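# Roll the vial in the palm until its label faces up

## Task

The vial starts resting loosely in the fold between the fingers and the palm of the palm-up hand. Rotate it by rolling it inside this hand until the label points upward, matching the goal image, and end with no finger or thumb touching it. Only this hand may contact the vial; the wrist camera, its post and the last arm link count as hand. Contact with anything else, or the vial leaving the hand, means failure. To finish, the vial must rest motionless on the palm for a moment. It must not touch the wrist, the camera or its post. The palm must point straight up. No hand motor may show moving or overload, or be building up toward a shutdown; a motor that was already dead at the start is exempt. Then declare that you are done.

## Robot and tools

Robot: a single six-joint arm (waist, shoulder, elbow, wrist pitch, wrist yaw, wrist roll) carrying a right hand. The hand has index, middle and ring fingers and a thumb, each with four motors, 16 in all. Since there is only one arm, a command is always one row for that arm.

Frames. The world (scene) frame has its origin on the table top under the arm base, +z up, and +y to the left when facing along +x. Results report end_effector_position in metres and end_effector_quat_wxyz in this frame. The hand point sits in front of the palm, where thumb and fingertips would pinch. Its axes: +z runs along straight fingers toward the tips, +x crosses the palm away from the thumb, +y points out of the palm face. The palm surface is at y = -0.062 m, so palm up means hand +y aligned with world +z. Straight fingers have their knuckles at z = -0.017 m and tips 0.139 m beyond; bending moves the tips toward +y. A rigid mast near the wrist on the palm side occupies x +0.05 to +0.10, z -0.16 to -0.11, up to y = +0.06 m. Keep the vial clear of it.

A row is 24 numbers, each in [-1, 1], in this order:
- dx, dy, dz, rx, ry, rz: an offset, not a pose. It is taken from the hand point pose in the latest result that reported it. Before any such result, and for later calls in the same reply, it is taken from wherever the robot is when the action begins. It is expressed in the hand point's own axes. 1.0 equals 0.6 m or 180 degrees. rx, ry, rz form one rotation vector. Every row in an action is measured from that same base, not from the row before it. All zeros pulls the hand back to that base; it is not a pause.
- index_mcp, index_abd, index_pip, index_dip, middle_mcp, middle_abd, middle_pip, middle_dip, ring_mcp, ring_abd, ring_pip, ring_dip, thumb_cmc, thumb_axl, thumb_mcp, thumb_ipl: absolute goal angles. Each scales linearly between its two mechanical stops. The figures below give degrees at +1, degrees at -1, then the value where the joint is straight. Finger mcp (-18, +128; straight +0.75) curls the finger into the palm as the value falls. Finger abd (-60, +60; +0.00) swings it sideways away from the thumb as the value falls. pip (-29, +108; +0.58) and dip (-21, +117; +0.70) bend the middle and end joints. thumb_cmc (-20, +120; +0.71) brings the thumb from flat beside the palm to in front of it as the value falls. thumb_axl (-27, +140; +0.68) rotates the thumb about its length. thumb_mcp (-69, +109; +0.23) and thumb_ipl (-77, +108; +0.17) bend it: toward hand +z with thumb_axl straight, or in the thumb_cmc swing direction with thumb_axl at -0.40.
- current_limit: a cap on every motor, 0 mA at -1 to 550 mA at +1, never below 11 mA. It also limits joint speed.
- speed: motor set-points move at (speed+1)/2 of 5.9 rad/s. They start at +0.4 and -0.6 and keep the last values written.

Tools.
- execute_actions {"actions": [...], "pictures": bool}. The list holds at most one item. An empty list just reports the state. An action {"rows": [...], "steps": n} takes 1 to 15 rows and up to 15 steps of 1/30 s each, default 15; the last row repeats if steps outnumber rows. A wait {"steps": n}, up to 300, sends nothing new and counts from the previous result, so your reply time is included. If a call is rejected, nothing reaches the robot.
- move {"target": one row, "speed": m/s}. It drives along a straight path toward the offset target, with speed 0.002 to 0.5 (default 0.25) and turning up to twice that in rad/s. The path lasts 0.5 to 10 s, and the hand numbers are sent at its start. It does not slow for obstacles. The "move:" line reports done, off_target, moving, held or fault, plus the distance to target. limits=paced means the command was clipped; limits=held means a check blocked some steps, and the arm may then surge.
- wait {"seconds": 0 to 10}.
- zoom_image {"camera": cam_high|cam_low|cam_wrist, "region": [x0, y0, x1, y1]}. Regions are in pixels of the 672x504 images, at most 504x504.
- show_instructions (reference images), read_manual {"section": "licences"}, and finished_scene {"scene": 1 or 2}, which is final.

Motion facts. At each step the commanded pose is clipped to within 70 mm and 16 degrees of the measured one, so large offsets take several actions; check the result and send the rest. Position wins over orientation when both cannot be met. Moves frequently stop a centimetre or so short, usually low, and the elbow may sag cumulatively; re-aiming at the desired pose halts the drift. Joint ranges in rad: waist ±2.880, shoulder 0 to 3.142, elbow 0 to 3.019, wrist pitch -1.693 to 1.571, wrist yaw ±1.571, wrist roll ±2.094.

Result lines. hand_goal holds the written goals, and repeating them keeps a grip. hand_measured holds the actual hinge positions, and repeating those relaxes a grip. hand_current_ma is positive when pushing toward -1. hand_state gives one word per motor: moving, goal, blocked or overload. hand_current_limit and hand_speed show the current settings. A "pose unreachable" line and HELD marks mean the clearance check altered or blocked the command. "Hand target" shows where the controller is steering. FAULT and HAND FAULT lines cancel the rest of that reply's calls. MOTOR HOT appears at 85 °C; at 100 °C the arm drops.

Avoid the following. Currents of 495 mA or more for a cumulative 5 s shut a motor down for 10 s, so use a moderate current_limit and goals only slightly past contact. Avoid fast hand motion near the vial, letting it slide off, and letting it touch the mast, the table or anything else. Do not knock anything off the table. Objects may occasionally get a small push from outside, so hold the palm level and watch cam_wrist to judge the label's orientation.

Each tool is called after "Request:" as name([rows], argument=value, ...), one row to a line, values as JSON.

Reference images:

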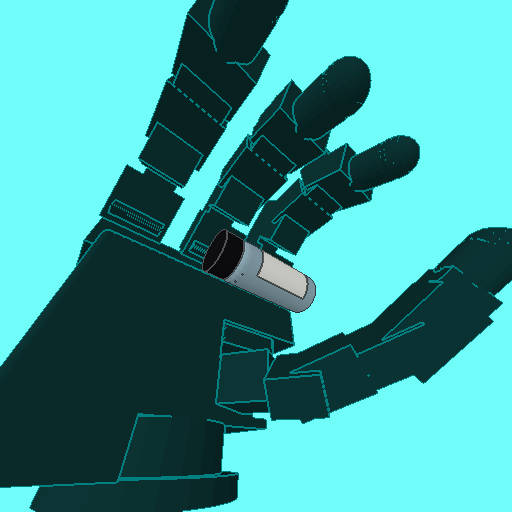

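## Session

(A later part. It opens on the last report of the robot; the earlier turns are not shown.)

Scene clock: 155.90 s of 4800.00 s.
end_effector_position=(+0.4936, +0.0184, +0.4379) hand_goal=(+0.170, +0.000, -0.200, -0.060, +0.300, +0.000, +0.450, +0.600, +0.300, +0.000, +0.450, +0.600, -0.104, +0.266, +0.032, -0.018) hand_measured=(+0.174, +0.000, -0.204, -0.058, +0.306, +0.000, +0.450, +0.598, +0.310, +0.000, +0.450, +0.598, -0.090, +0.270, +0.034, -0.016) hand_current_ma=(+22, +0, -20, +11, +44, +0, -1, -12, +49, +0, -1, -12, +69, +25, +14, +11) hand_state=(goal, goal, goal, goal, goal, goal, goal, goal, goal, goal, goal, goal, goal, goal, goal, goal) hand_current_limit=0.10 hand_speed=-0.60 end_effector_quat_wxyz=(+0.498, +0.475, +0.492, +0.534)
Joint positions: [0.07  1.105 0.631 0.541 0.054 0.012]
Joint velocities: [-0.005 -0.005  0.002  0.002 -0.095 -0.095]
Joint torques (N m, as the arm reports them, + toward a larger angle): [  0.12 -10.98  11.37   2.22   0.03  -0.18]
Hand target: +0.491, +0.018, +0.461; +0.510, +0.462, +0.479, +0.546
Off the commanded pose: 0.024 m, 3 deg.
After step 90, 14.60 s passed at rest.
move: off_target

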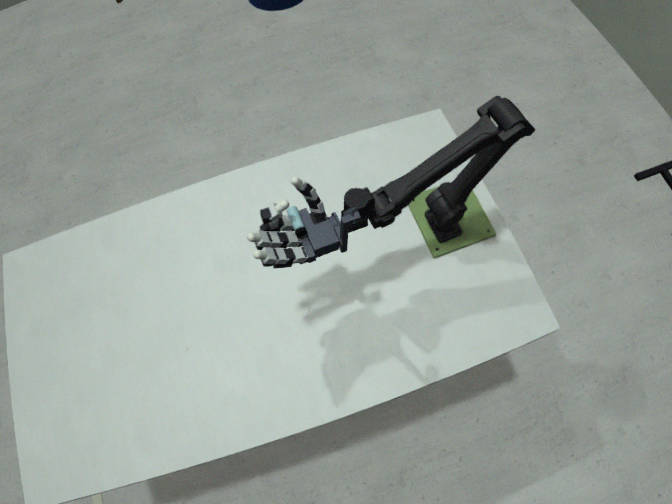

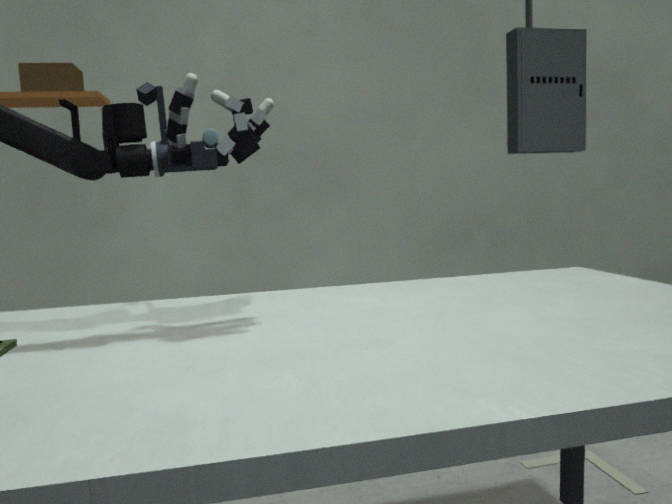

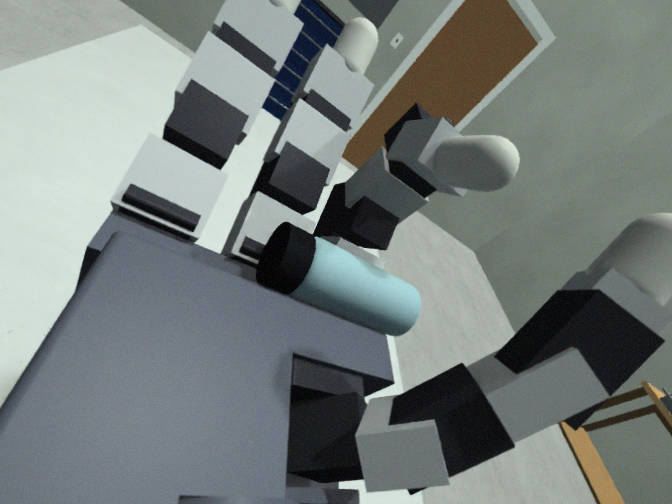

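Request:
move(target=[0,0.04,0,-0.0156,0,0, 0.17,0,-0.5,-0.667, 0.3,0,0.45,0.6, 0.3,0,0.45,0.6, -0.104,0.266,0.032,-0.018, 0.1,-0.6], speed=0.1)

Request:
execute_actions([
  {"rows":[[0,0.04,0,-0.0156,0,0, 0.17,0,-0.64,-0.667, 0.3,0,0.45,0.6, 0.3,0,0.45,0.6, -0.104,0.266,0.032,-0.018, 0.1,-0.8]],"steps":12},
], pictures=false)

Request:
move(target=[0,0.04,0,-0.0156,0,0, 0.17,0,-0.80,-0.39, 0.3,0,0.45,0.6, 0.3,0,0.45,0.6, -0.104,0.266,0.032,-0.018, 0.1,-0.88], speed=0.1)

Request:
zoom_image(camera="cam_low", region=[170, 80, 270, 180])

Scene clock: 163.40 s of 4800.00 s.
end_effector_position=(+0.4936, +0.0184, +0.4379) hand_goal=(+0.170, +0.000, -0.500, -0.666, +0.300, +0.000, +0.450, +0.600, +0.300, +0.000, +0.450, +0.600, -0.104, +0.266, +0.032, -0.018) hand_measured=(+0.174, +0.000, -0.498, -0.664, +0.306, +0.000, +0.450, +0.598, +0.310, +0.000, +0.450, +0.598, -0.090, +0.270, +0.034, -0.016) hand_current_ma=(+23, +0, +6, +11, +44, +0, -1, -12, +49, +0, -1, -12, +69, +25, +14, +11) hand_state=(goal, goal, goal, goal, goal, goal, goal, goal, goal, goal, goal, goal, goal, goal, goal, goal) hand_current_limit=0.10 hand_speed=-0.60 end_effector_quat_wxyz=(+0.498, +0.475, +0.492, +0.534)
Joint positions: [0.07  1.105 0.631 0.541 0.054 0.012]
Joint velocities: [ 0.005 -0.015 -0.017 -0.007  0.022 -0.022]
Joint torques (N m, as the arm reports them, + toward a larger angle): [  0.16 -10.44  11.44   2.24   0.02  -0.15]
Hand target: +0.491, +0.018, +0.461; +0.510, +0.462, +0.479, +0.546
Off the commanded pose: 0.024 m, 3 deg.
After step 90, 3.60 s passed at rest.
move: off_target

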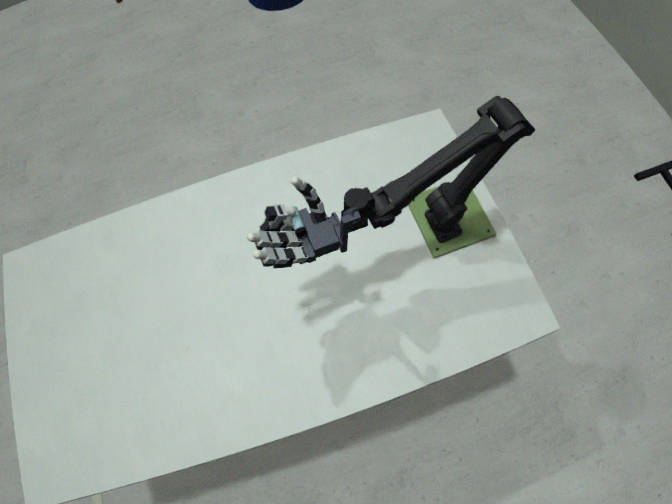

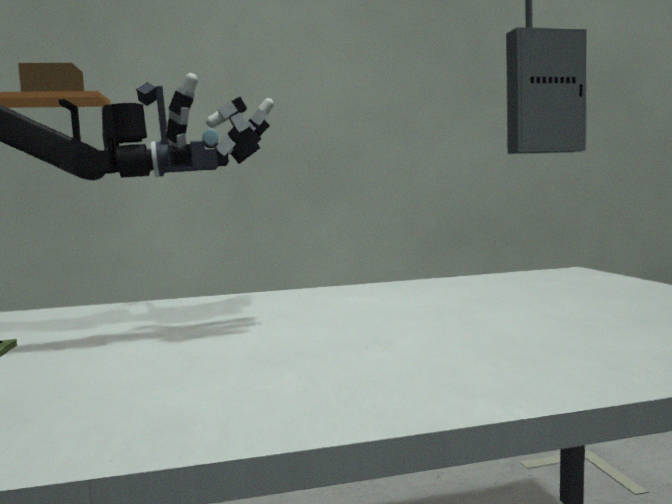

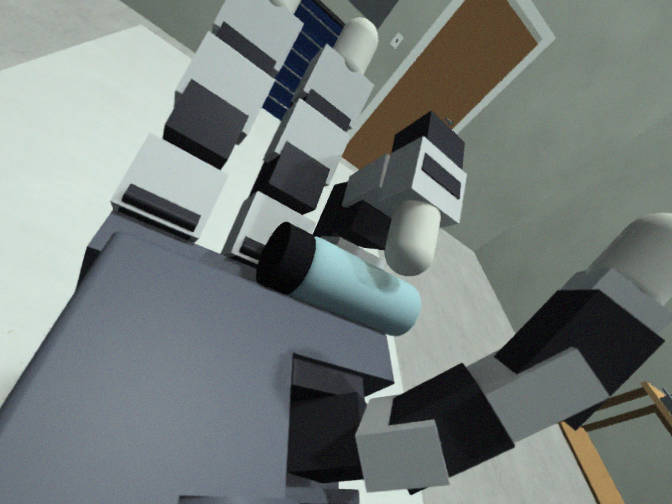

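Scene clock: 163.80 s of 4800.00 s.
end_effector_position=(+0.4936, +0.0184, +0.4379) hand_goal=(+0.170, +0.000, -0.640, -0.666, +0.300, +0.000, +0.450, +0.600, +0.300, +0.000, +0.450, +0.600, -0.104, +0.266, +0.032, -0.018) hand_measured=(+0.182, +0.000, -0.586, -0.654, +0.306, +0.000, +0.450, +0.598, +0.310, +0.000, +0.450, +0.598, -0.090, +0.270, +0.034, -0.016) hand_current_ma=(+71, +0, +283, +60, +44, +0, -1, -12, +49, +0, -1, -12, +69, +25, +14, +11) hand_state=(goal, goal, blocked, goal, goal, goal, goal, goal, goal, goal, goal, goal, goal, goal, goal, goal) hand_current_limit=0.10 hand_speed=-0.80 end_effector_quat_wxyz=(+0.498, +0.475, +0.492, +0.534)
Joint positions: [0.07  1.105 0.631 0.541 0.054 0.012]
Joint velocities: [-0.005 -0.005 -0.007 -0.007  0.007  0.022]
Joint torques (N m, as the arm reports them, + toward a larger angle): [  0.   -10.48  11.4    2.37   0.03  -0.14]
Hand target: +0.491, +0.018, +0.461; +0.510, +0.462, +0.479, +0.546
Off the commanded pose: 0.024 m, 3 deg.
Steps of this call (steps 1 to 12: all 12 steps of this action). Readings (end_effector_position | what the end effector reports):
1: (+0.4936, +0.0184, +0.4379) | hand_goal=(+0.170, +0.000, -0.640, -0.666, +0.300, +0.000, +0.450, +0.600, +0.300, +0.000, +0.450, +0.600, -0.104, +0.266, +0.032, -0.018) hand_measured=(+0.174, +0.000, -0.498, -0.664, +0.306, +0.000, +0.450, +0.598, +0.310, +0.000, +0.450, +0.598, -0.090, +0.270, +0.034, -0.016) hand_current_ma=(+23, +0, +6, +11, +44, +0, -1, -12, +49, +0, -1, -12, +69, +25, +14, +11) hand_state=(goal, goal, moving, goal, goal, goal, goal, goal, goal, goal, goal, goal, goal, goal, goal, goal) hand_current_limit=0.10 hand_speed=-0.80
2: (+0.4936, +0.0184, +0.4379) | hand_goal=(+0.170, +0.000, -0.640, -0.666, +0.300, +0.000, +0.450, +0.600, +0.300, +0.000, +0.450, +0.600, -0.104, +0.266, +0.032, -0.018) hand_measured=(+0.174, +0.000, -0.502, -0.664, +0.306, +0.000, +0.450, +0.598, +0.310, +0.000, +0.450, +0.598, -0.090, +0.270, +0.034, -0.016) hand_current_ma=(+23, +0, +31, +11, +44, +0, -1, -12, +49, +0, -1, -12, +69, +25, +14, +11) hand_state=(goal, goal, moving, goal, goal, goal, goal, goal, goal, goal, goal, goal, goal, goal, goal, goal) hand_current_limit=0.10 hand_speed=-0.80
4: (+0.4936, +0.0184, +0.4379) | hand_goal=(+0.170, +0.000, -0.640, -0.666, +0.300, +0.000, +0.450, +0.600, +0.300, +0.000, +0.450, +0.600, -0.104, +0.266, +0.032, -0.018) hand_measured=(+0.174, +0.000, -0.530, -0.664, +0.306, +0.000, +0.450, +0.598, +0.310, +0.000, +0.450, +0.598, -0.090, +0.270, +0.034, -0.016) hand_current_ma=(+23, +0, +27, +11, +44, +0, -1, -12, +49, +0, -1, -12, +69, +25, +14, +11) hand_state=(goal, goal, moving, goal, goal, goal, goal, goal, goal, goal, goal, goal, goal, goal, goal, goal) hand_current_limit=0.10 hand_speed=-0.80
8: (+0.4936, +0.0184, +0.4379) | hand_goal=(+0.170, +0.000, -0.640, -0.666, +0.300, +0.000, +0.450, +0.600, +0.300, +0.000, +0.450, +0.600, -0.104, +0.266, +0.032, -0.018) hand_measured=(+0.176, +0.000, -0.578, -0.662, +0.306, +0.000, +0.450, +0.598, +0.310, +0.000, +0.450, +0.598, -0.090, +0.270, +0.034, -0.016) hand_current_ma=(+47, +0, +201, +36, +44, +0, -1, -12, +49, +0, -1, -12, +69, +25, +14, +11) hand_state=(moving, goal, moving, moving, goal, goal, goal, goal, goal, goal, goal, goal, goal, goal, goal, goal) hand_current_limit=0.10 hand_speed=-0.80
12: the state above

Scene clock: 165.23 s of 4800.00 s.
end_effector_position=(+0.4936, +0.0184, +0.4379) hand_goal=(+0.170, +0.000, -0.800, -0.390, +0.300, +0.000, +0.450, +0.600, +0.300, +0.000, +0.450, +0.600, -0.104, +0.266, +0.032, -0.018) hand_measured=(+0.190, +0.000, -0.684, -0.380, +0.306, +0.000, +0.450, +0.598, +0.310, +0.000, +0.450, +0.598, -0.090, +0.270, +0.034, -0.016) hand_current_ma=(+125, +0, +303, +47, +44, +0, -1, -12, +49, +0, -1, -12, +69, +25, +14, +11) hand_state=(blocked, goal, blocked, goal, goal, goal, goal, goal, goal, goal, goal, goal, goal, goal, goal, goal) hand_current_limit=0.10 hand_speed=-0.88 end_effector_quat_wxyz=(+0.498, +0.475, +0.492, +0.534)
Joint positions: [0.07  1.105 0.631 0.541 0.054 0.012]
Joint velocities: [-0.005 -0.005 -0.012 -0.002 -0.066 -0.022]
Joint torques (N m, as the arm reports them, + toward a larger angle): [  0.54 -10.61  11.4    2.16   0.    -0.17]
Hand target: +0.491, +0.018, +0.461; +0.510, +0.462, +0.479, +0.546
Off the commanded pose: 0.024 m, 3 deg.
move: off_target

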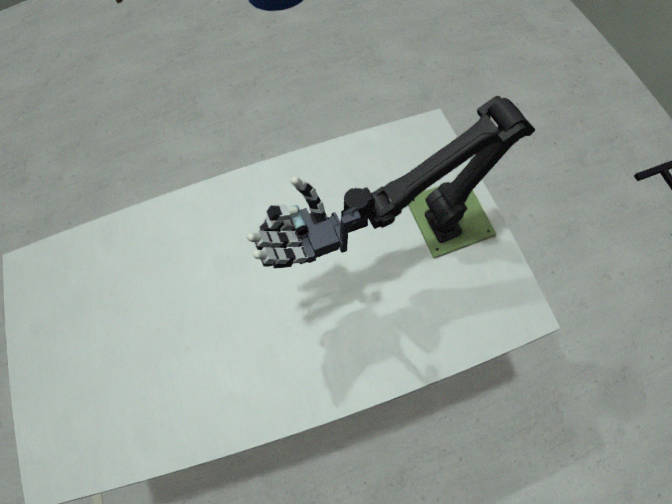

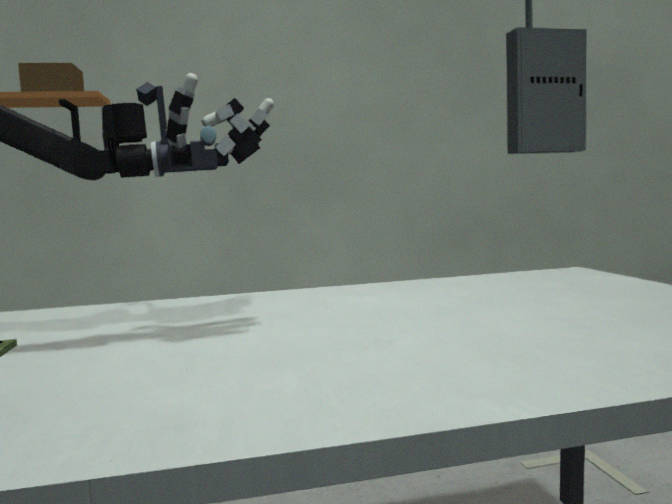

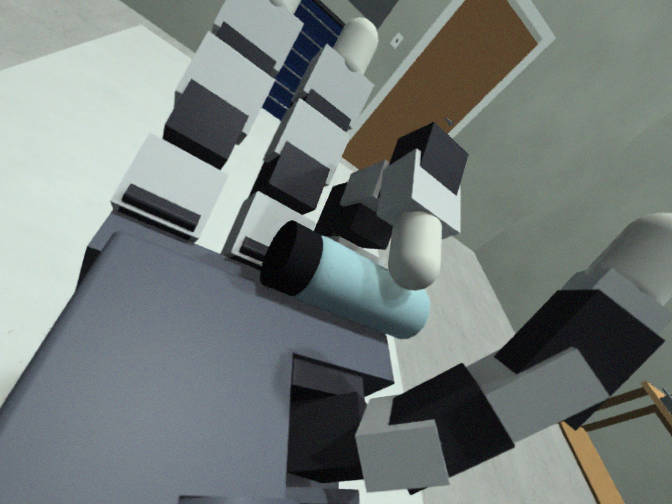

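Region (170, 80, 270, 180) of cam_low's 672x504 image, scaled by 5.040, with more detail than that image has.

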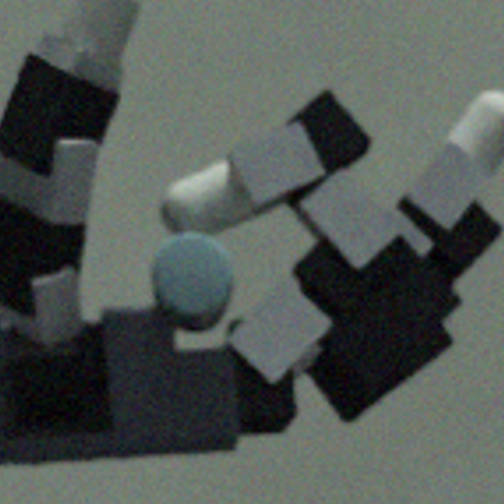

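Request:
move(target=[0,0.04,0,-0.0156,0,0, 0.11,0,-0.48,-0.63, 0.3,0,0.45,0.6, 0.3,0,0.45,0.6, -0.104,0.266,0.032,-0.018, 0.1,-0.75], speed=0.1)

Request:
execute_actions([
  {"rows":[[0,0.04,0,-0.0156,0,0, 0.11,0,-0.63,-0.63, 0.3,0,0.45,0.6, 0.3,0,0.45,0.6, -0.104,0.266,0.032,-0.018, 0.1,-0.8]],"steps":12},
], pictures=false)

Request:
move(target=[0,0.04,0,-0.0156,0,0, 0.11,0,-0.80,-0.36, 0.3,0,0.45,0.6, 0.3,0,0.45,0.6, -0.104,0.266,0.032,-0.018, 0.1,-0.9], speed=0.1)

Request:
zoom_image(camera="cam_low", region=[170, 80, 270, 180])

Scene clock: 203.73 s of 4800.00 s.
end_effector_position=(+0.4936, +0.0184, +0.4379) hand_goal=(+0.110, +0.000, -0.480, -0.630, +0.300, +0.000, +0.450, +0.600, +0.300, +0.000, +0.450, +0.600, -0.104, +0.266, +0.032, -0.018) hand_measured=(+0.122, +0.000, -0.486, -0.628, +0.306, +0.000, +0.450, +0.598, +0.310, +0.000, +0.450, +0.598, -0.090, +0.270, +0.034, -0.016) hand_current_ma=(+71, +0, -31, +11, +44, +0, -1, -12, +49, +0, -1, -12, +68, +25, +13, +11) hand_state=(goal, goal, goal, goal, goal, goal, goal, goal, goal, goal, goal, goal, goal, goal, goal, goal) hand_current_limit=0.10 hand_speed=-0.75 end_effector_quat_wxyz=(+0.498, +0.475, +0.492, +0.534)
Joint positions: [0.07  1.105 0.631 0.541 0.054 0.012]
Joint velocities: [-0.015  0.005  0.002 -0.002  0.051  0.007]
Joint torques (N m, as the arm reports them, + toward a larger angle): [  0.01 -10.41  11.21   2.2    0.06  -0.16]
Hand target: +0.491, +0.018, +0.461; +0.510, +0.462, +0.479, +0.546
Off the commanded pose: 0.024 m, 3 deg.
After step 90, 34.80 s passed at rest.
move: off_target

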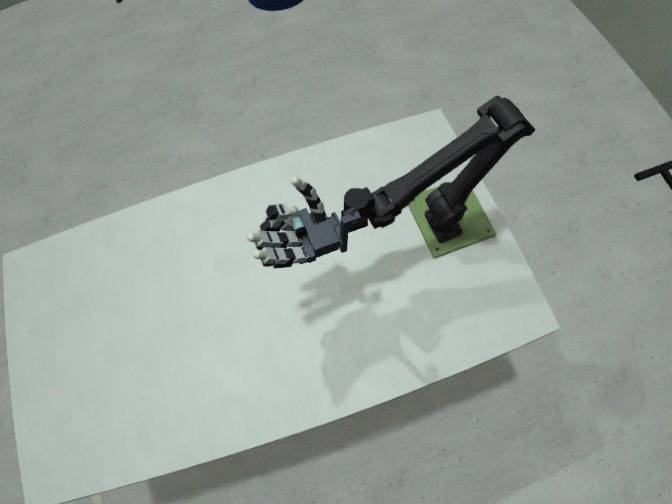

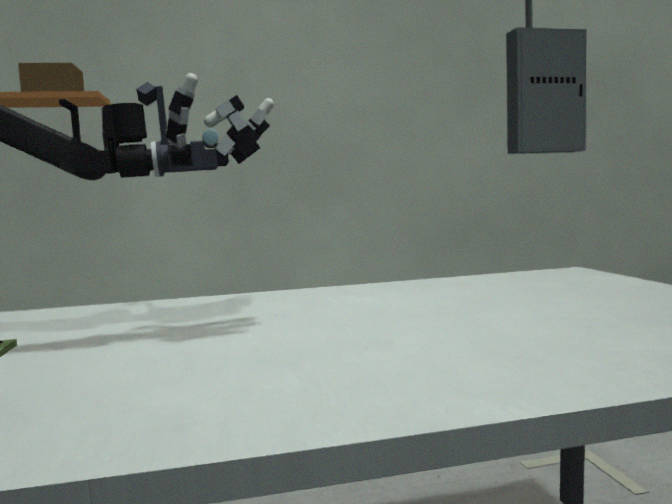

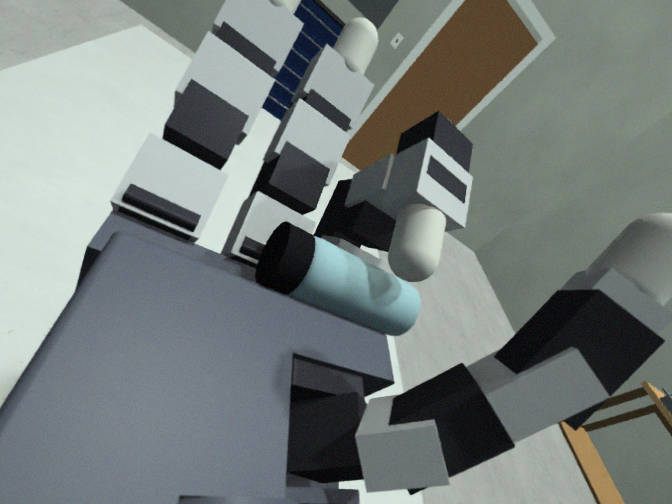

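Scene clock: 204.13 s of 4800.00 s.
end_effector_position=(+0.4936, +0.0184, +0.4379) hand_goal=(+0.110, +0.000, -0.630, -0.630, +0.300, +0.000, +0.450, +0.600, +0.300, +0.000, +0.450, +0.600, -0.104, +0.266, +0.032, -0.018) hand_measured=(+0.124, +0.000, -0.580, -0.622, +0.306, +0.000, +0.450, +0.598, +0.310, +0.000, +0.450, +0.598, -0.090, +0.270, +0.034, -0.016) hand_current_ma=(+84, +0, +265, +41, +44, +0, -1, -12, +49, +0, -1, -12, +68, +25, +13, +11) hand_state=(goal, goal, moving, goal, goal, goal, goal, goal, goal, goal, goal, goal, goal, goal, goal, goal) hand_current_limit=0.10 hand_speed=-0.80 end_effector_quat_wxyz=(+0.498, +0.475, +0.492, +0.534)
Joint positions: [0.07  1.105 0.631 0.541 0.054 0.012]
Joint velocities: [-0.005 -0.005 -0.017 -0.002 -0.022 -0.066]
Joint torques (N m, as the arm reports them, + toward a larger angle): [  0.19 -10.58  11.42   2.27   0.03  -0.18]
Hand target: +0.491, +0.018, +0.461; +0.510, +0.462, +0.479, +0.546
Off the commanded pose: 0.024 m, 3 deg.
Steps of this call (steps 1 to 12: all 12 steps of this action). Readings (end_effector_position | what the end effector reports):
1: (+0.4936, +0.0184, +0.4379) | hand_goal=(+0.110, +0.000, -0.630, -0.630, +0.300, +0.000, +0.450, +0.600, +0.300, +0.000, +0.450, +0.600, -0.104, +0.266, +0.032, -0.018) hand_measured=(+0.122, +0.000, -0.486, -0.628, +0.306, +0.000, +0.450, +0.598, +0.310, +0.000, +0.450, +0.598, -0.090, +0.270, +0.034, -0.016) hand_current_ma=(+71, +0, -31, +11, +44, +0, -1, -12, +49, +0, -1, -12, +68, +25, +13, +11) hand_state=(goal, goal, moving, goal, goal, goal, goal, goal, goal, goal, goal, goal, goal, goal, goal, goal) hand_current_limit=0.10 hand_speed=-0.80
2: (+0.4936, +0.0184, +0.4379) | hand_goal=(+0.110, +0.000, -0.630, -0.630, +0.300, +0.000, +0.450, +0.600, +0.300, +0.000, +0.450, +0.600, -0.104, +0.266, +0.032, -0.018) hand_measured=(+0.122, +0.000, -0.488, -0.628, +0.306, +0.000, +0.450, +0.598, +0.310, +0.000, +0.450, +0.598, -0.090, +0.270, +0.034, -0.016) hand_current_ma=(+71, +0, +26, +11, +44, +0, -1, -12, +49, +0, -1, -12, +68, +25, +13, +11) hand_state=(goal, goal, moving, goal, goal, goal, goal, goal, goal, goal, goal, goal, goal, goal, goal, goal) hand_current_limit=0.10 hand_speed=-0.80
4: (+0.4936, +0.0184, +0.4379) | hand_goal=(+0.110, +0.000, -0.630, -0.630, +0.300, +0.000, +0.450, +0.600, +0.300, +0.000, +0.450, +0.600, -0.104, +0.266, +0.032, -0.018) hand_measured=(+0.122, +0.000, -0.510, -0.628, +0.306, +0.000, +0.450, +0.598, +0.310, +0.000, +0.450, +0.598, -0.090, +0.270, +0.034, -0.016) hand_current_ma=(+71, +0, +26, +11, +44, +0, -1, -12, +49, +0, -1, -12, +68, +25, +13, +11) hand_state=(goal, goal, moving, goal, goal, goal, goal, goal, goal, goal, goal, goal, goal, goal, goal, goal) hand_current_limit=0.10 hand_speed=-0.80
8: (+0.4936, +0.0184, +0.4379) | hand_goal=(+0.110, +0.000, -0.630, -0.630, +0.300, +0.000, +0.450, +0.600, +0.300, +0.000, +0.450, +0.600, -0.104, +0.266, +0.032, -0.018) hand_measured=(+0.122, +0.000, -0.574, -0.628, +0.306, +0.000, +0.450, +0.598, +0.310, +0.000, +0.450, +0.598, -0.090, +0.270, +0.034, -0.016) hand_current_ma=(+70, +0, +108, +19, +44, +0, -1, -12, +49, +0, -1, -12, +68, +25, +13, +11) hand_state=(goal, goal, moving, moving, goal, goal, goal, goal, goal, goal, goal, goal, goal, goal, goal, goal) hand_current_limit=0.10 hand_speed=-0.80
12: the state above

Scene clock: 205.73 s of 4800.00 s.
end_effector_position=(+0.4936, +0.0184, +0.4379) hand_goal=(+0.110, +0.000, -0.800, -0.360, +0.300, +0.000, +0.450, +0.600, +0.300, +0.000, +0.450, +0.600, -0.104, +0.266, +0.032, -0.018) hand_measured=(+0.130, +0.000, -0.680, -0.350, +0.306, +0.000, +0.450, +0.598, +0.310, +0.000, +0.450, +0.598, -0.090, +0.270, +0.034, -0.016) hand_current_ma=(+123, +0, +303, +49, +44, +0, -1, -12, +49, +0, -1, -12, +68, +25, +13, +11) hand_state=(blocked, goal, blocked, goal, goal, goal, goal, goal, goal, goal, goal, goal, goal, goal, goal, goal) hand_current_limit=0.10 hand_speed=-0.90 end_effector_quat_wxyz=(+0.498, +0.475, +0.492, +0.534)
Joint positions: [0.07  1.105 0.631 0.541 0.054 0.012]
Joint velocities: [-0.005 -0.005 -0.007 -0.002  0.022 -0.007]
Joint torques (N m, as the arm reports them, + toward a larger angle): [  0.21 -10.07  11.24   2.22   0.06  -0.15]
Hand target: +0.491, +0.018, +0.461; +0.510, +0.462, +0.479, +0.546
Off the commanded pose: 0.024 m, 3 deg.
move: off_target

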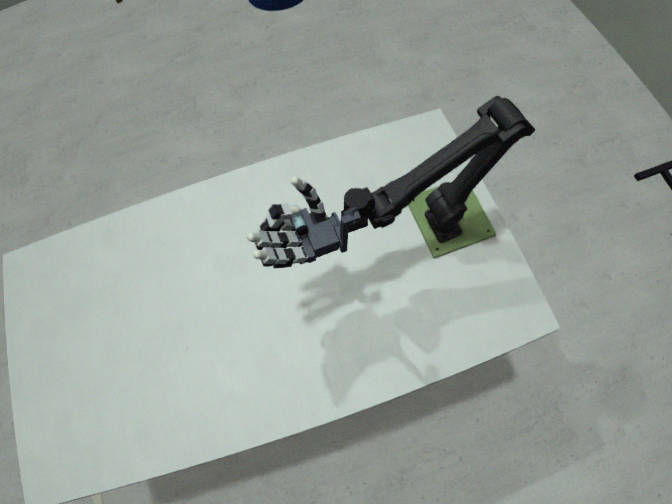

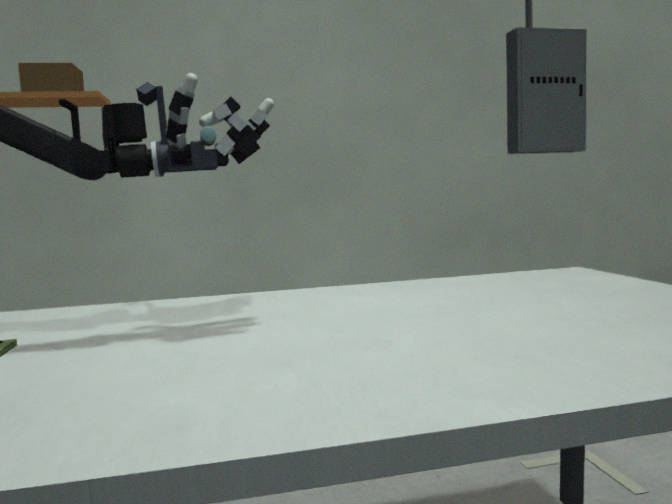

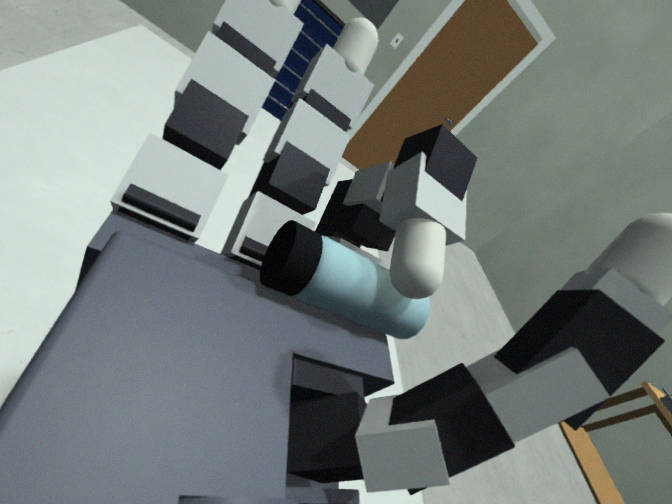

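Region (170, 80, 270, 180) of cam_low's 672x504 image, scaled by 5.040, with more detail than that image has.

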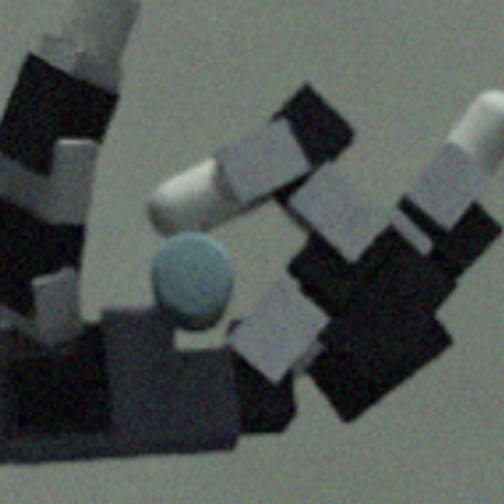

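Request:
move(target=[0,0.04,0,-0.0156,0,0, 0.11,0.2,-0.80,-0.36, 0.3,0,0.45,0.6, 0.3,0,0.45,0.6, -0.104,0.266,0.032,-0.018, 0.1,-0.9], speed=0.1)

Request:
zoom_image(camera="cam_low", region=[170, 80, 270, 180])

Scene clock: 216.43 s of 4800.00 s.
end_effector_position=(+0.4936, +0.0184, +0.4379) hand_goal=(+0.110, +0.200, -0.800, -0.360, +0.300, +0.000, +0.450, +0.600, +0.300, +0.000, +0.450, +0.600, -0.104, +0.266, +0.032, -0.018) hand_measured=(+0.124, +0.182, -0.758, -0.348, +0.308, +0.000, +0.450, +0.598, +0.310, +0.000, +0.450, +0.598, -0.090, +0.270, +0.034, -0.016) hand_current_ma=(+89, -76, +221, +60, +45, +0, -1, -12, +49, +0, -1, -12, +68, +25, +13, +11) hand_state=(goal, goal, blocked, goal, goal, goal, goal, goal, goal, goal, goal, goal, goal, goal, goal, goal) hand_current_limit=0.10 hand_speed=-0.90 end_effector_quat_wxyz=(+0.498, +0.475, +0.492, +0.534)
Joint positions: [0.07  1.105 0.631 0.541 0.054 0.012]
Joint velocities: [-0.005  0.005 -0.007  0.007 -0.022 -0.022]
Joint torques (N m, as the arm reports them, + toward a larger angle): [  0.21 -10.04  11.24   2.17   0.05  -0.17]
Hand target: +0.491, +0.018, +0.461; +0.510, +0.462, +0.479, +0.546
Off the commanded pose: 0.024 m, 3 deg.
After step 90, 6.73 s passed at rest.
move: off_target

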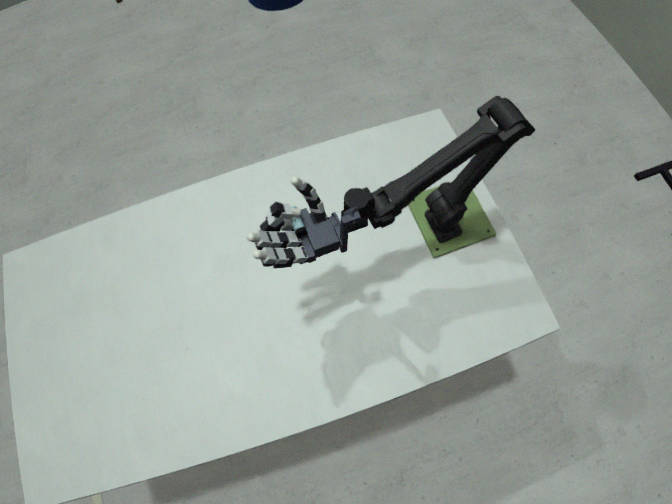

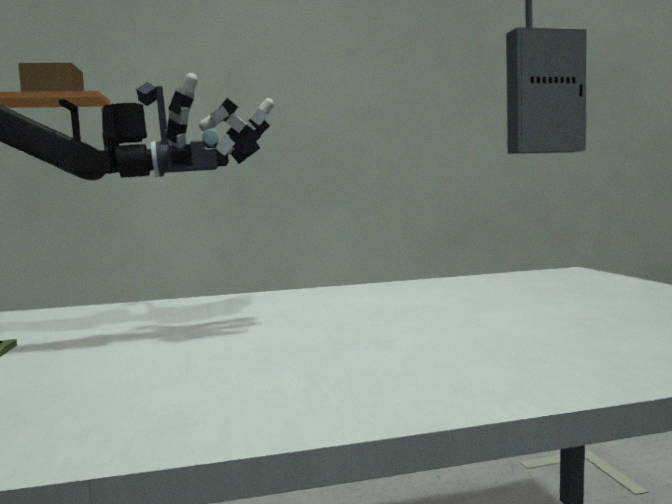

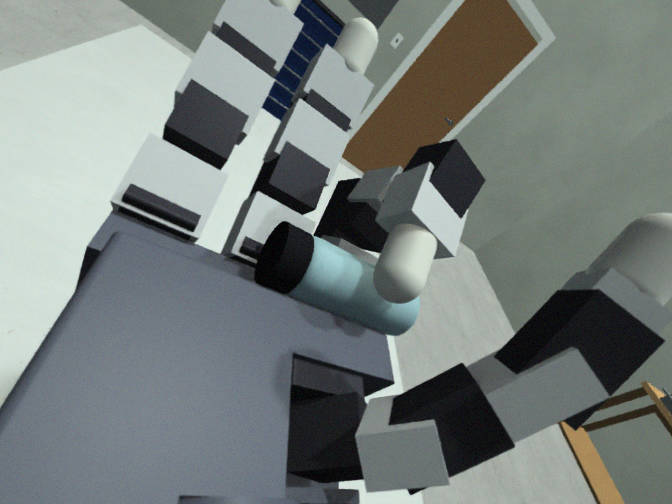

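Region (170, 80, 270, 180) of cam_low's 672x504 image, scaled by 5.040, with more detail than that image has.

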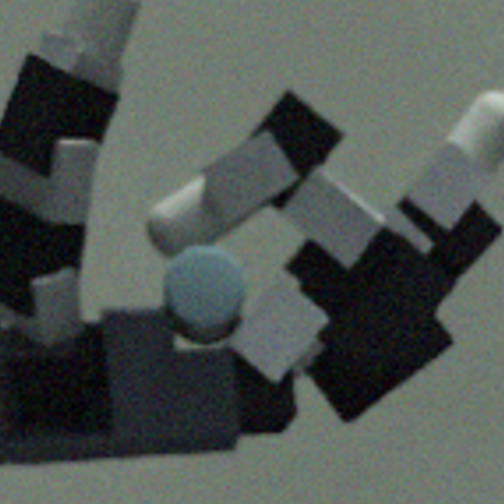

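Request:
execute_actions([
  {"rows":[[0,0.04,0,-0.0156,0,0, 0.11,0.2,-0.5,-0.36, 0.3,0,0.45,0.6, 0.3,0,0.45,0.6, -0.104,0.266,0.032,-0.018, 0.1,-0.6],[0,0.04,0,-0.0156,0,0, 0.11,0.2,-0.5,-0.36, 0.3,0,0.45,0.6, 0.3,0,0.45,0.6, -0.104,0.266,0.032,-0.018, 0.1,-0.6],[0,0.04,0,-0.0156,0,0, 0.11,0.2,-0.5,-0.36, 0.3,0,0.45,0.6, 0.3,0,0.45,0.6, -0.104,0.266,0.032,-0.018, 0.1,-0.6],[0,0.04,0,-0.0156,0,0, 0.11,0.2,-0.5,-0.36, 0.3,0,0.45,0.6, 0.3,0,0.45,0.6, -0.104,0.266,0.032,-0.018, 0.1,-0.6],[0,0.04,0,-0.0156,0,0, 0.11,0,-0.5,-0.63, 0.3,0,0.45,0.6, 0.3,0,0.45,0.6, -0.104,0.266,0.032,-0.018, 0.1,-0.6]],"steps":15},
], pictures=false)

Request:
execute_actions([
  {"rows":[[0,0.04,0,-0.0156,0,0, 0.11,0,-0.63,-0.63, 0.3,0,0.45,0.6, 0.3,0,0.45,0.6, -0.104,0.266,0.032,-0.018, 0.1,-0.8]],"steps":11},
], pictures=false)

Request:
move(target=[0,0.04,0,-0.0156,0,0, 0.11,0,-0.85,-0.28, 0.3,0,0.45,0.6, 0.3,0,0.45,0.6, -0.104,0.266,0.032,-0.018, 0.1,-0.85], speed=0.1)

Request:
move(target=[0,0.04,0,-0.0156,0,0, 0.11,0.2,-0.85,-0.28, 0.3,0,0.45,0.6, 0.3,0,0.45,0.6, -0.104,0.266,0.032,-0.018, 0.1,-0.9], speed=0.1)

Request:
zoom_image(camera="cam_high", region=[250, 180, 340, 270])

Scene clock: 231.23 s of 4800.00 s.
end_effector_position=(+0.4936, +0.0184, +0.4379) hand_goal=(+0.110, +0.000, -0.500, -0.630, +0.300, +0.000, +0.450, +0.600, +0.300, +0.000, +0.450, +0.600, -0.104, +0.266, +0.032, -0.018) hand_measured=(+0.120, +0.004, -0.506, -0.622, +0.308, +0.000, +0.450, +0.598, +0.310, +0.000, +0.450, +0.598, -0.090, +0.270, +0.034, -0.016) hand_current_ma=(+65, +15, -32, +6, +45, +0, -1, -12, +49, +0, -1, -12, +68, +25, +13, +11) hand_state=(goal, goal, goal, moving, goal, goal, goal, goal, goal, goal, goal, goal, goal, goal, goal, goal) hand_current_limit=0.10 hand_speed=-0.60 end_effector_quat_wxyz=(+0.498, +0.475, +0.492, +0.534)
Joint positions: [0.07  1.105 0.631 0.541 0.054 0.012]
Joint velocities: [ 0.015 -0.005 -0.007  0.012 -0.081  0.081]
Joint torques (N m, as the arm reports them, + toward a larger angle): [  0.49 -10.16  11.43   2.16   0.02  -0.18]
Hand target: +0.491, +0.018, +0.461; +0.510, +0.462, +0.479, +0.546
Off the commanded pose: 0.024 m, 3 deg.
Steps of this call (steps 1 to 90: nothing new was sent; then 11.30 s passed at rest; steps 91 to 105: all 15 steps of this action). Readings (end_effector_position | what the end effector reports):
91: (+0.4936, +0.0184, +0.4379) | hand_goal=(+0.110, +0.200, -0.500, -0.360, +0.300, +0.000, +0.450, +0.600, +0.300, +0.000, +0.450, +0.600, -0.104, +0.266, +0.032, -0.018) hand_measured=(+0.124, +0.182, -0.758, -0.348, +0.308, +0.000, +0.450, +0.598, +0.310, +0.000, +0.450, +0.598, -0.090, +0.270, +0.034, -0.016) hand_current_ma=(+89, -76, +221, +60, +45, +0, -1, -12, +49, +0, -1, -12, +68, +25, +13, +11) hand_state=(goal, goal, moving, goal, goal, goal, goal, goal, goal, goal, goal, goal, goal, goal, goal, goal) hand_current_limit=0.10 hand_speed=-0.60
92: (+0.4936, +0.0184, +0.4379) | hand_goal=(+0.110, +0.200, -0.500, -0.360, +0.300, +0.000, +0.450, +0.600, +0.300, +0.000, +0.450, +0.600, -0.104, +0.266, +0.032, -0.018) hand_measured=(+0.124, +0.182, -0.756, -0.348, +0.308, +0.000, +0.450, +0.598, +0.310, +0.000, +0.450, +0.598, -0.090, +0.270, +0.034, -0.016) hand_current_ma=(+86, -71, +45, +60, +45, +0, -1, -12, +49, +0, -1, -12, +68, +25, +13, +11) hand_state=(goal, goal, moving, goal, goal, goal, goal, goal, goal, goal, goal, goal, goal, goal, goal, goal) hand_current_limit=0.10 hand_speed=-0.60
94: (+0.4936, +0.0184, +0.4379) | hand_goal=(+0.110, +0.200, -0.500, -0.360, +0.300, +0.000, +0.450, +0.600, +0.300, +0.000, +0.450, +0.600, -0.104, +0.266, +0.032, -0.018) hand_measured=(+0.122, +0.192, -0.732, -0.354, +0.308, +0.000, +0.450, +0.598, +0.310, +0.000, +0.450, +0.598, -0.090, +0.270, +0.034, -0.016) hand_current_ma=(+62, -14, -81, +12, +45, +0, -1, -12, +49, +0, -1, -12, +68, +25, +13, +11) hand_state=(moving, moving, moving, moving, goal, goal, goal, goal, goal, goal, goal, goal, goal, goal, goal, goal) hand_current_limit=0.10 hand_speed=-0.60
98: (+0.4936, +0.0184, +0.4379) | hand_goal=(+0.110, +0.000, -0.500, -0.630, +0.300, +0.000, +0.450, +0.600, +0.300, +0.000, +0.450, +0.600, -0.104, +0.266, +0.032, -0.018) hand_measured=(+0.120, +0.134, -0.616, -0.418, +0.308, +0.000, +0.450, +0.598, +0.310, +0.000, +0.450, +0.598, -0.090, +0.270, +0.034, -0.016) hand_current_ma=(+65, +65, -73, +53, +45, +0, -1, -12, +49, +0, -1, -12, +68, +25, +13, +11) hand_state=(goal, moving, moving, moving, goal, goal, goal, goal, goal, goal, goal, goal, goal, goal, goal, goal) hand_current_limit=0.10 hand_speed=-0.60
105: the state above

Scene clock: 231.60 s of 4800.00 s.
end_effector_position=(+0.4936, +0.0184, +0.4379) hand_goal=(+0.110, +0.000, -0.630, -0.630, +0.300, +0.000, +0.450, +0.600, +0.300, +0.000, +0.450, +0.600, -0.104, +0.266, +0.032, -0.018) hand_measured=(+0.124, +0.002, -0.580, -0.622, +0.308, +0.000, +0.450, +0.598, +0.310, +0.000, +0.450, +0.598, -0.090, +0.270, +0.034, -0.016) hand_current_ma=(+81, +13, +264, +43, +45, +0, -1, -12, +49, +0, -1, -12, +68, +25, +13, +11) hand_state=(goal, goal, moving, goal, goal, goal, goal, goal, goal, goal, goal, goal, goal, goal, goal, goal) hand_current_limit=0.10 hand_speed=-0.80 end_effector_quat_wxyz=(+0.498, +0.475, +0.492, +0.534)
Joint positions: [0.07  1.105 0.631 0.541 0.054 0.012]
Joint velocities: [-0.005 -0.005  0.002 -0.017 -0.007 -0.037]
Joint torques (N m, as the arm reports them, + toward a larger angle): [  0.49 -10.53  11.28   2.06   0.02  -0.2 ]
Hand target: +0.491, +0.018, +0.461; +0.510, +0.462, +0.479, +0.546
Off the commanded pose: 0.024 m, 3 deg.
Steps of this call (steps 1 to 11: all 11 steps of this action). Readings (end_effector_position | what the end effector reports):
1: (+0.4936, +0.0184, +0.4379) | hand_goal=(+0.110, +0.000, -0.630, -0.630, +0.300, +0.000, +0.450, +0.600, +0.300, +0.000, +0.450, +0.600, -0.104, +0.266, +0.032, -0.018) hand_measured=(+0.120, +0.004, -0.506, -0.626, +0.308, +0.000, +0.450, +0.598, +0.310, +0.000, +0.450, +0.598, -0.090, +0.270, +0.034, -0.016) hand_current_ma=(+65, +16, -32, +10, +45, +0, -1, -12, +49, +0, -1, -12, +68, +25, +13, +11) hand_state=(goal, goal, moving, moving, goal, goal, goal, goal, goal, goal, goal, goal, goal, goal, goal, goal) hand_current_limit=0.10 hand_speed=-0.80
2: (+0.4936, +0.0184, +0.4379) | hand_goal=(+0.110, +0.000, -0.630, -0.630, +0.300, +0.000, +0.450, +0.600, +0.300, +0.000, +0.450, +0.600, -0.104, +0.266, +0.032, -0.018) hand_measured=(+0.120, +0.004, -0.508, -0.628, +0.308, +0.000, +0.450, +0.598, +0.310, +0.000, +0.450, +0.598, -0.090, +0.270, +0.034, -0.016) hand_current_ma=(+65, +16, +25, +11, +45, +0, -1, -12, +49, +0, -1, -12, +68, +25, +13, +11) hand_state=(goal, goal, moving, moving, goal, goal, goal, goal, goal, goal, goal, goal, goal, goal, goal, goal) hand_current_limit=0.10 hand_speed=-0.80
4: (+0.4936, +0.0184, +0.4379) | hand_goal=(+0.110, +0.000, -0.630, -0.630, +0.300, +0.000, +0.450, +0.600, +0.300, +0.000, +0.450, +0.600, -0.104, +0.266, +0.032, -0.018) hand_measured=(+0.120, +0.004, -0.530, -0.628, +0.308, +0.000, +0.450, +0.598, +0.310, +0.000, +0.450, +0.598, -0.090, +0.270, +0.034, -0.016) hand_current_ma=(+65, +16, +26, +12, +45, +0, -1, -12, +49, +0, -1, -12, +68, +25, +13, +11) hand_state=(goal, goal, moving, goal, goal, goal, goal, goal, goal, goal, goal, goal, goal, goal, goal, goal) hand_current_limit=0.10 hand_speed=-0.80
8: (+0.4936, +0.0184, +0.4379) | hand_goal=(+0.110, +0.000, -0.630, -0.630, +0.300, +0.000, +0.450, +0.600, +0.300, +0.000, +0.450, +0.600, -0.104, +0.266, +0.032, -0.018) hand_measured=(+0.120, +0.004, -0.576, -0.626, +0.308, +0.000, +0.450, +0.598, +0.310, +0.000, +0.450, +0.598, -0.090, +0.270, +0.034, -0.016) hand_current_ma=(+65, +13, +218, +32, +45, +0, -1, -12, +49, +0, -1, -12, +68, +25, +13, +11) hand_state=(goal, goal, moving, moving, goal, goal, goal, goal, goal, goal, goal, goal, goal, goal, goal, goal) hand_current_limit=0.10 hand_speed=-0.80
11: the state above

Scene clock: 233.07 s of 4800.00 s.
end_effector_position=(+0.4936, +0.0184, +0.4379) hand_goal=(+0.110, +0.000, -0.850, -0.280, +0.300, +0.000, +0.450, +0.600, +0.300, +0.000, +0.450, +0.600, -0.104, +0.266, +0.032, -0.018) hand_measured=(+0.130, +0.002, -0.718, -0.270, +0.308, +0.000, +0.450, +0.598, +0.310, +0.000, +0.450, +0.598, -0.090, +0.270, +0.034, -0.016) hand_current_ma=(+118, +12, +303, +55, +45, +0, -1, -12, +49, +0, -1, -12, +68, +25, +13, +11) hand_state=(goal, goal, blocked, goal, goal, goal, goal, goal, goal, goal, goal, goal, goal, goal, goal, goal) hand_current_limit=0.10 hand_speed=-0.85 end_effector_quat_wxyz=(+0.498, +0.475, +0.492, +0.534)
Joint positions: [0.07  1.105 0.631 0.541 0.054 0.012]
Joint velocities: [-0.005 -0.005  0.002  0.012 -0.007  0.007]
Joint torques (N m, as the arm reports them, + toward a larger angle): [  0.21 -10.62  11.25   2.14   0.04  -0.17]
Hand target: +0.491, +0.018, +0.461; +0.510, +0.462, +0.479, +0.546
Off the commanded pose: 0.024 m, 3 deg.
move: off_target

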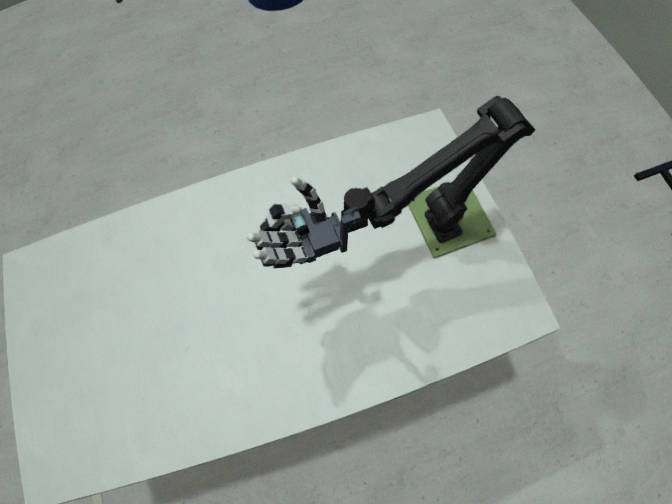

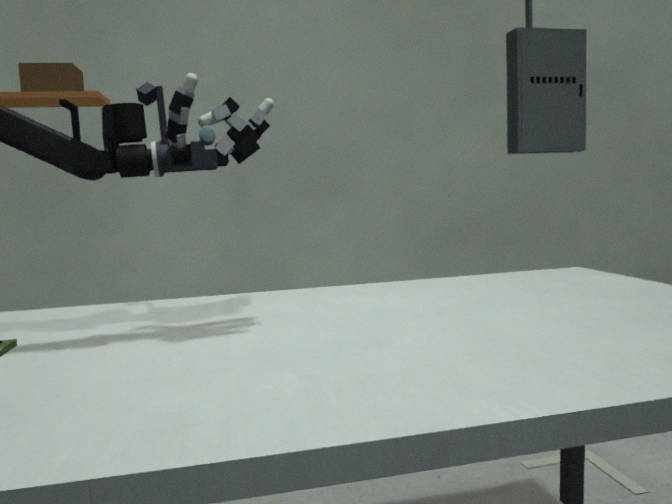

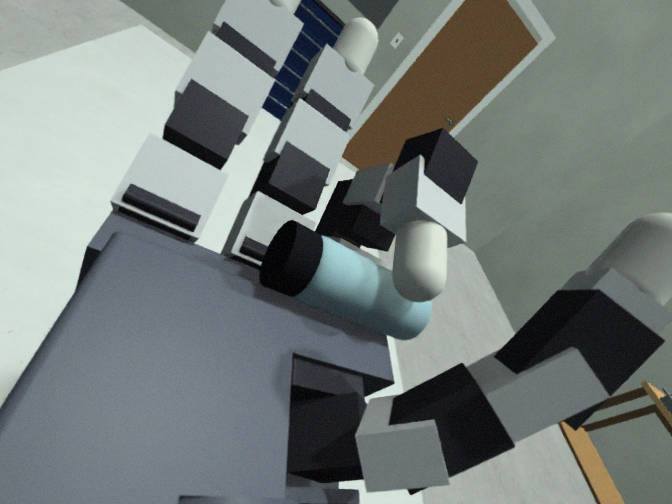

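Scene clock: 234.03 s of 4800.00 s.
end_effector_position=(+0.4936, +0.0184, +0.4379) hand_goal=(+0.110, +0.200, -0.850, -0.280, +0.300, +0.000, +0.450, +0.600, +0.300, +0.000, +0.450, +0.600, -0.104, +0.266, +0.032, -0.018) hand_measured=(+0.122, +0.182, -0.812, -0.270, +0.308, +0.000, +0.450, +0.598, +0.310, +0.000, +0.450, +0.598, -0.090, +0.270, +0.034, -0.016) hand_current_ma=(+74, -76, +202, +54, +45, +0, -1, -12, +50, +0, -1, -12, +68, +25, +13, +11) hand_state=(goal, goal, blocked, goal, goal, goal, goal, goal, goal, goal, goal, goal, goal, goal, goal, goal) hand_current_limit=0.10 hand_speed=-0.90 end_effector_quat_wxyz=(+0.498, +0.475, +0.492, +0.534)
Joint positions: [0.07  1.105 0.631 0.541 0.054 0.012]
Joint velocities: [-0.005 -0.015 -0.007 -0.002 -0.007  0.007]
Joint torques (N m, as the arm reports them, + toward a larger angle): [ -0.2  -10.17  11.27   2.21   0.03  -0.18]
Hand target: +0.491, +0.018, +0.461; +0.510, +0.462, +0.479, +0.546
Off the commanded pose: 0.024 m, 3 deg.
move: off_target

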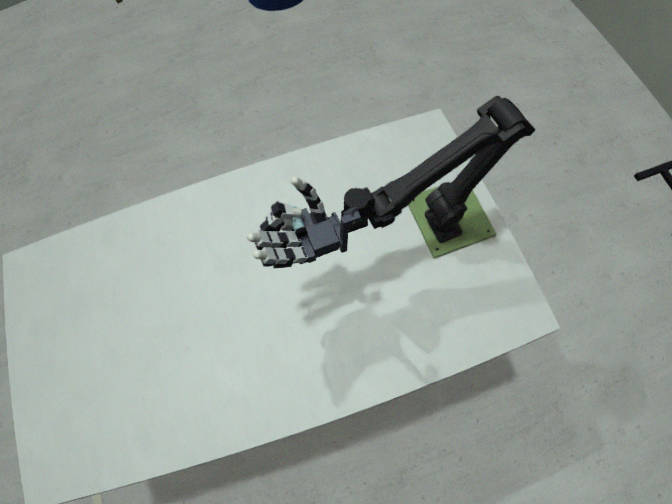

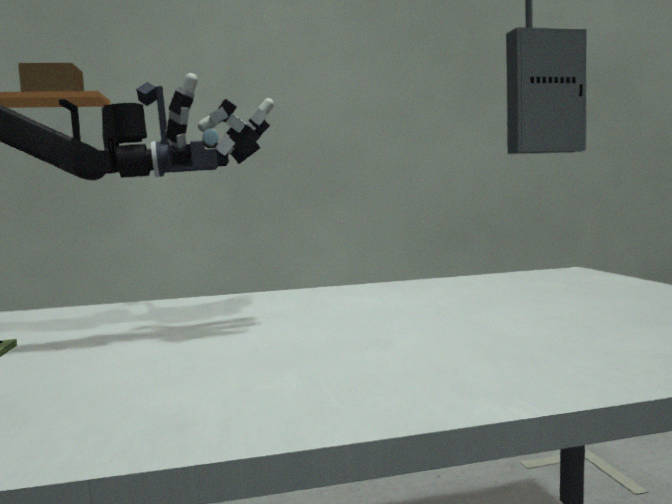

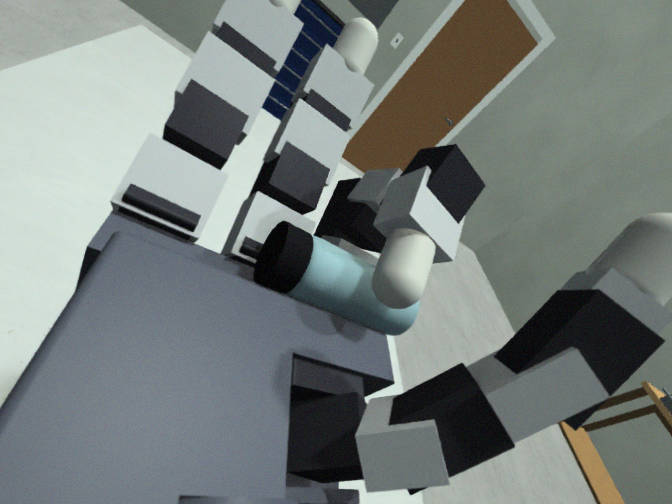

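Region (250, 180, 340, 270) of cam_high's 672x504 image, scaled by 5.600, with more detail than that image has.

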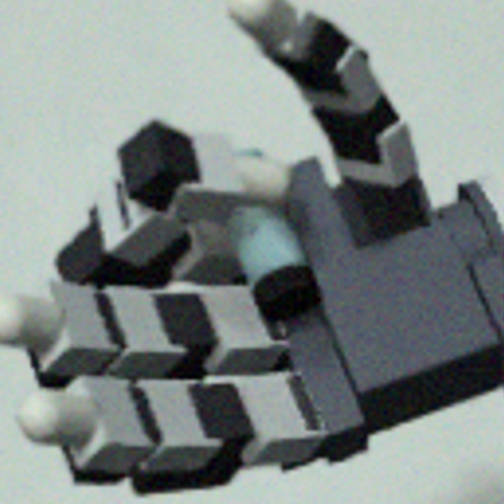

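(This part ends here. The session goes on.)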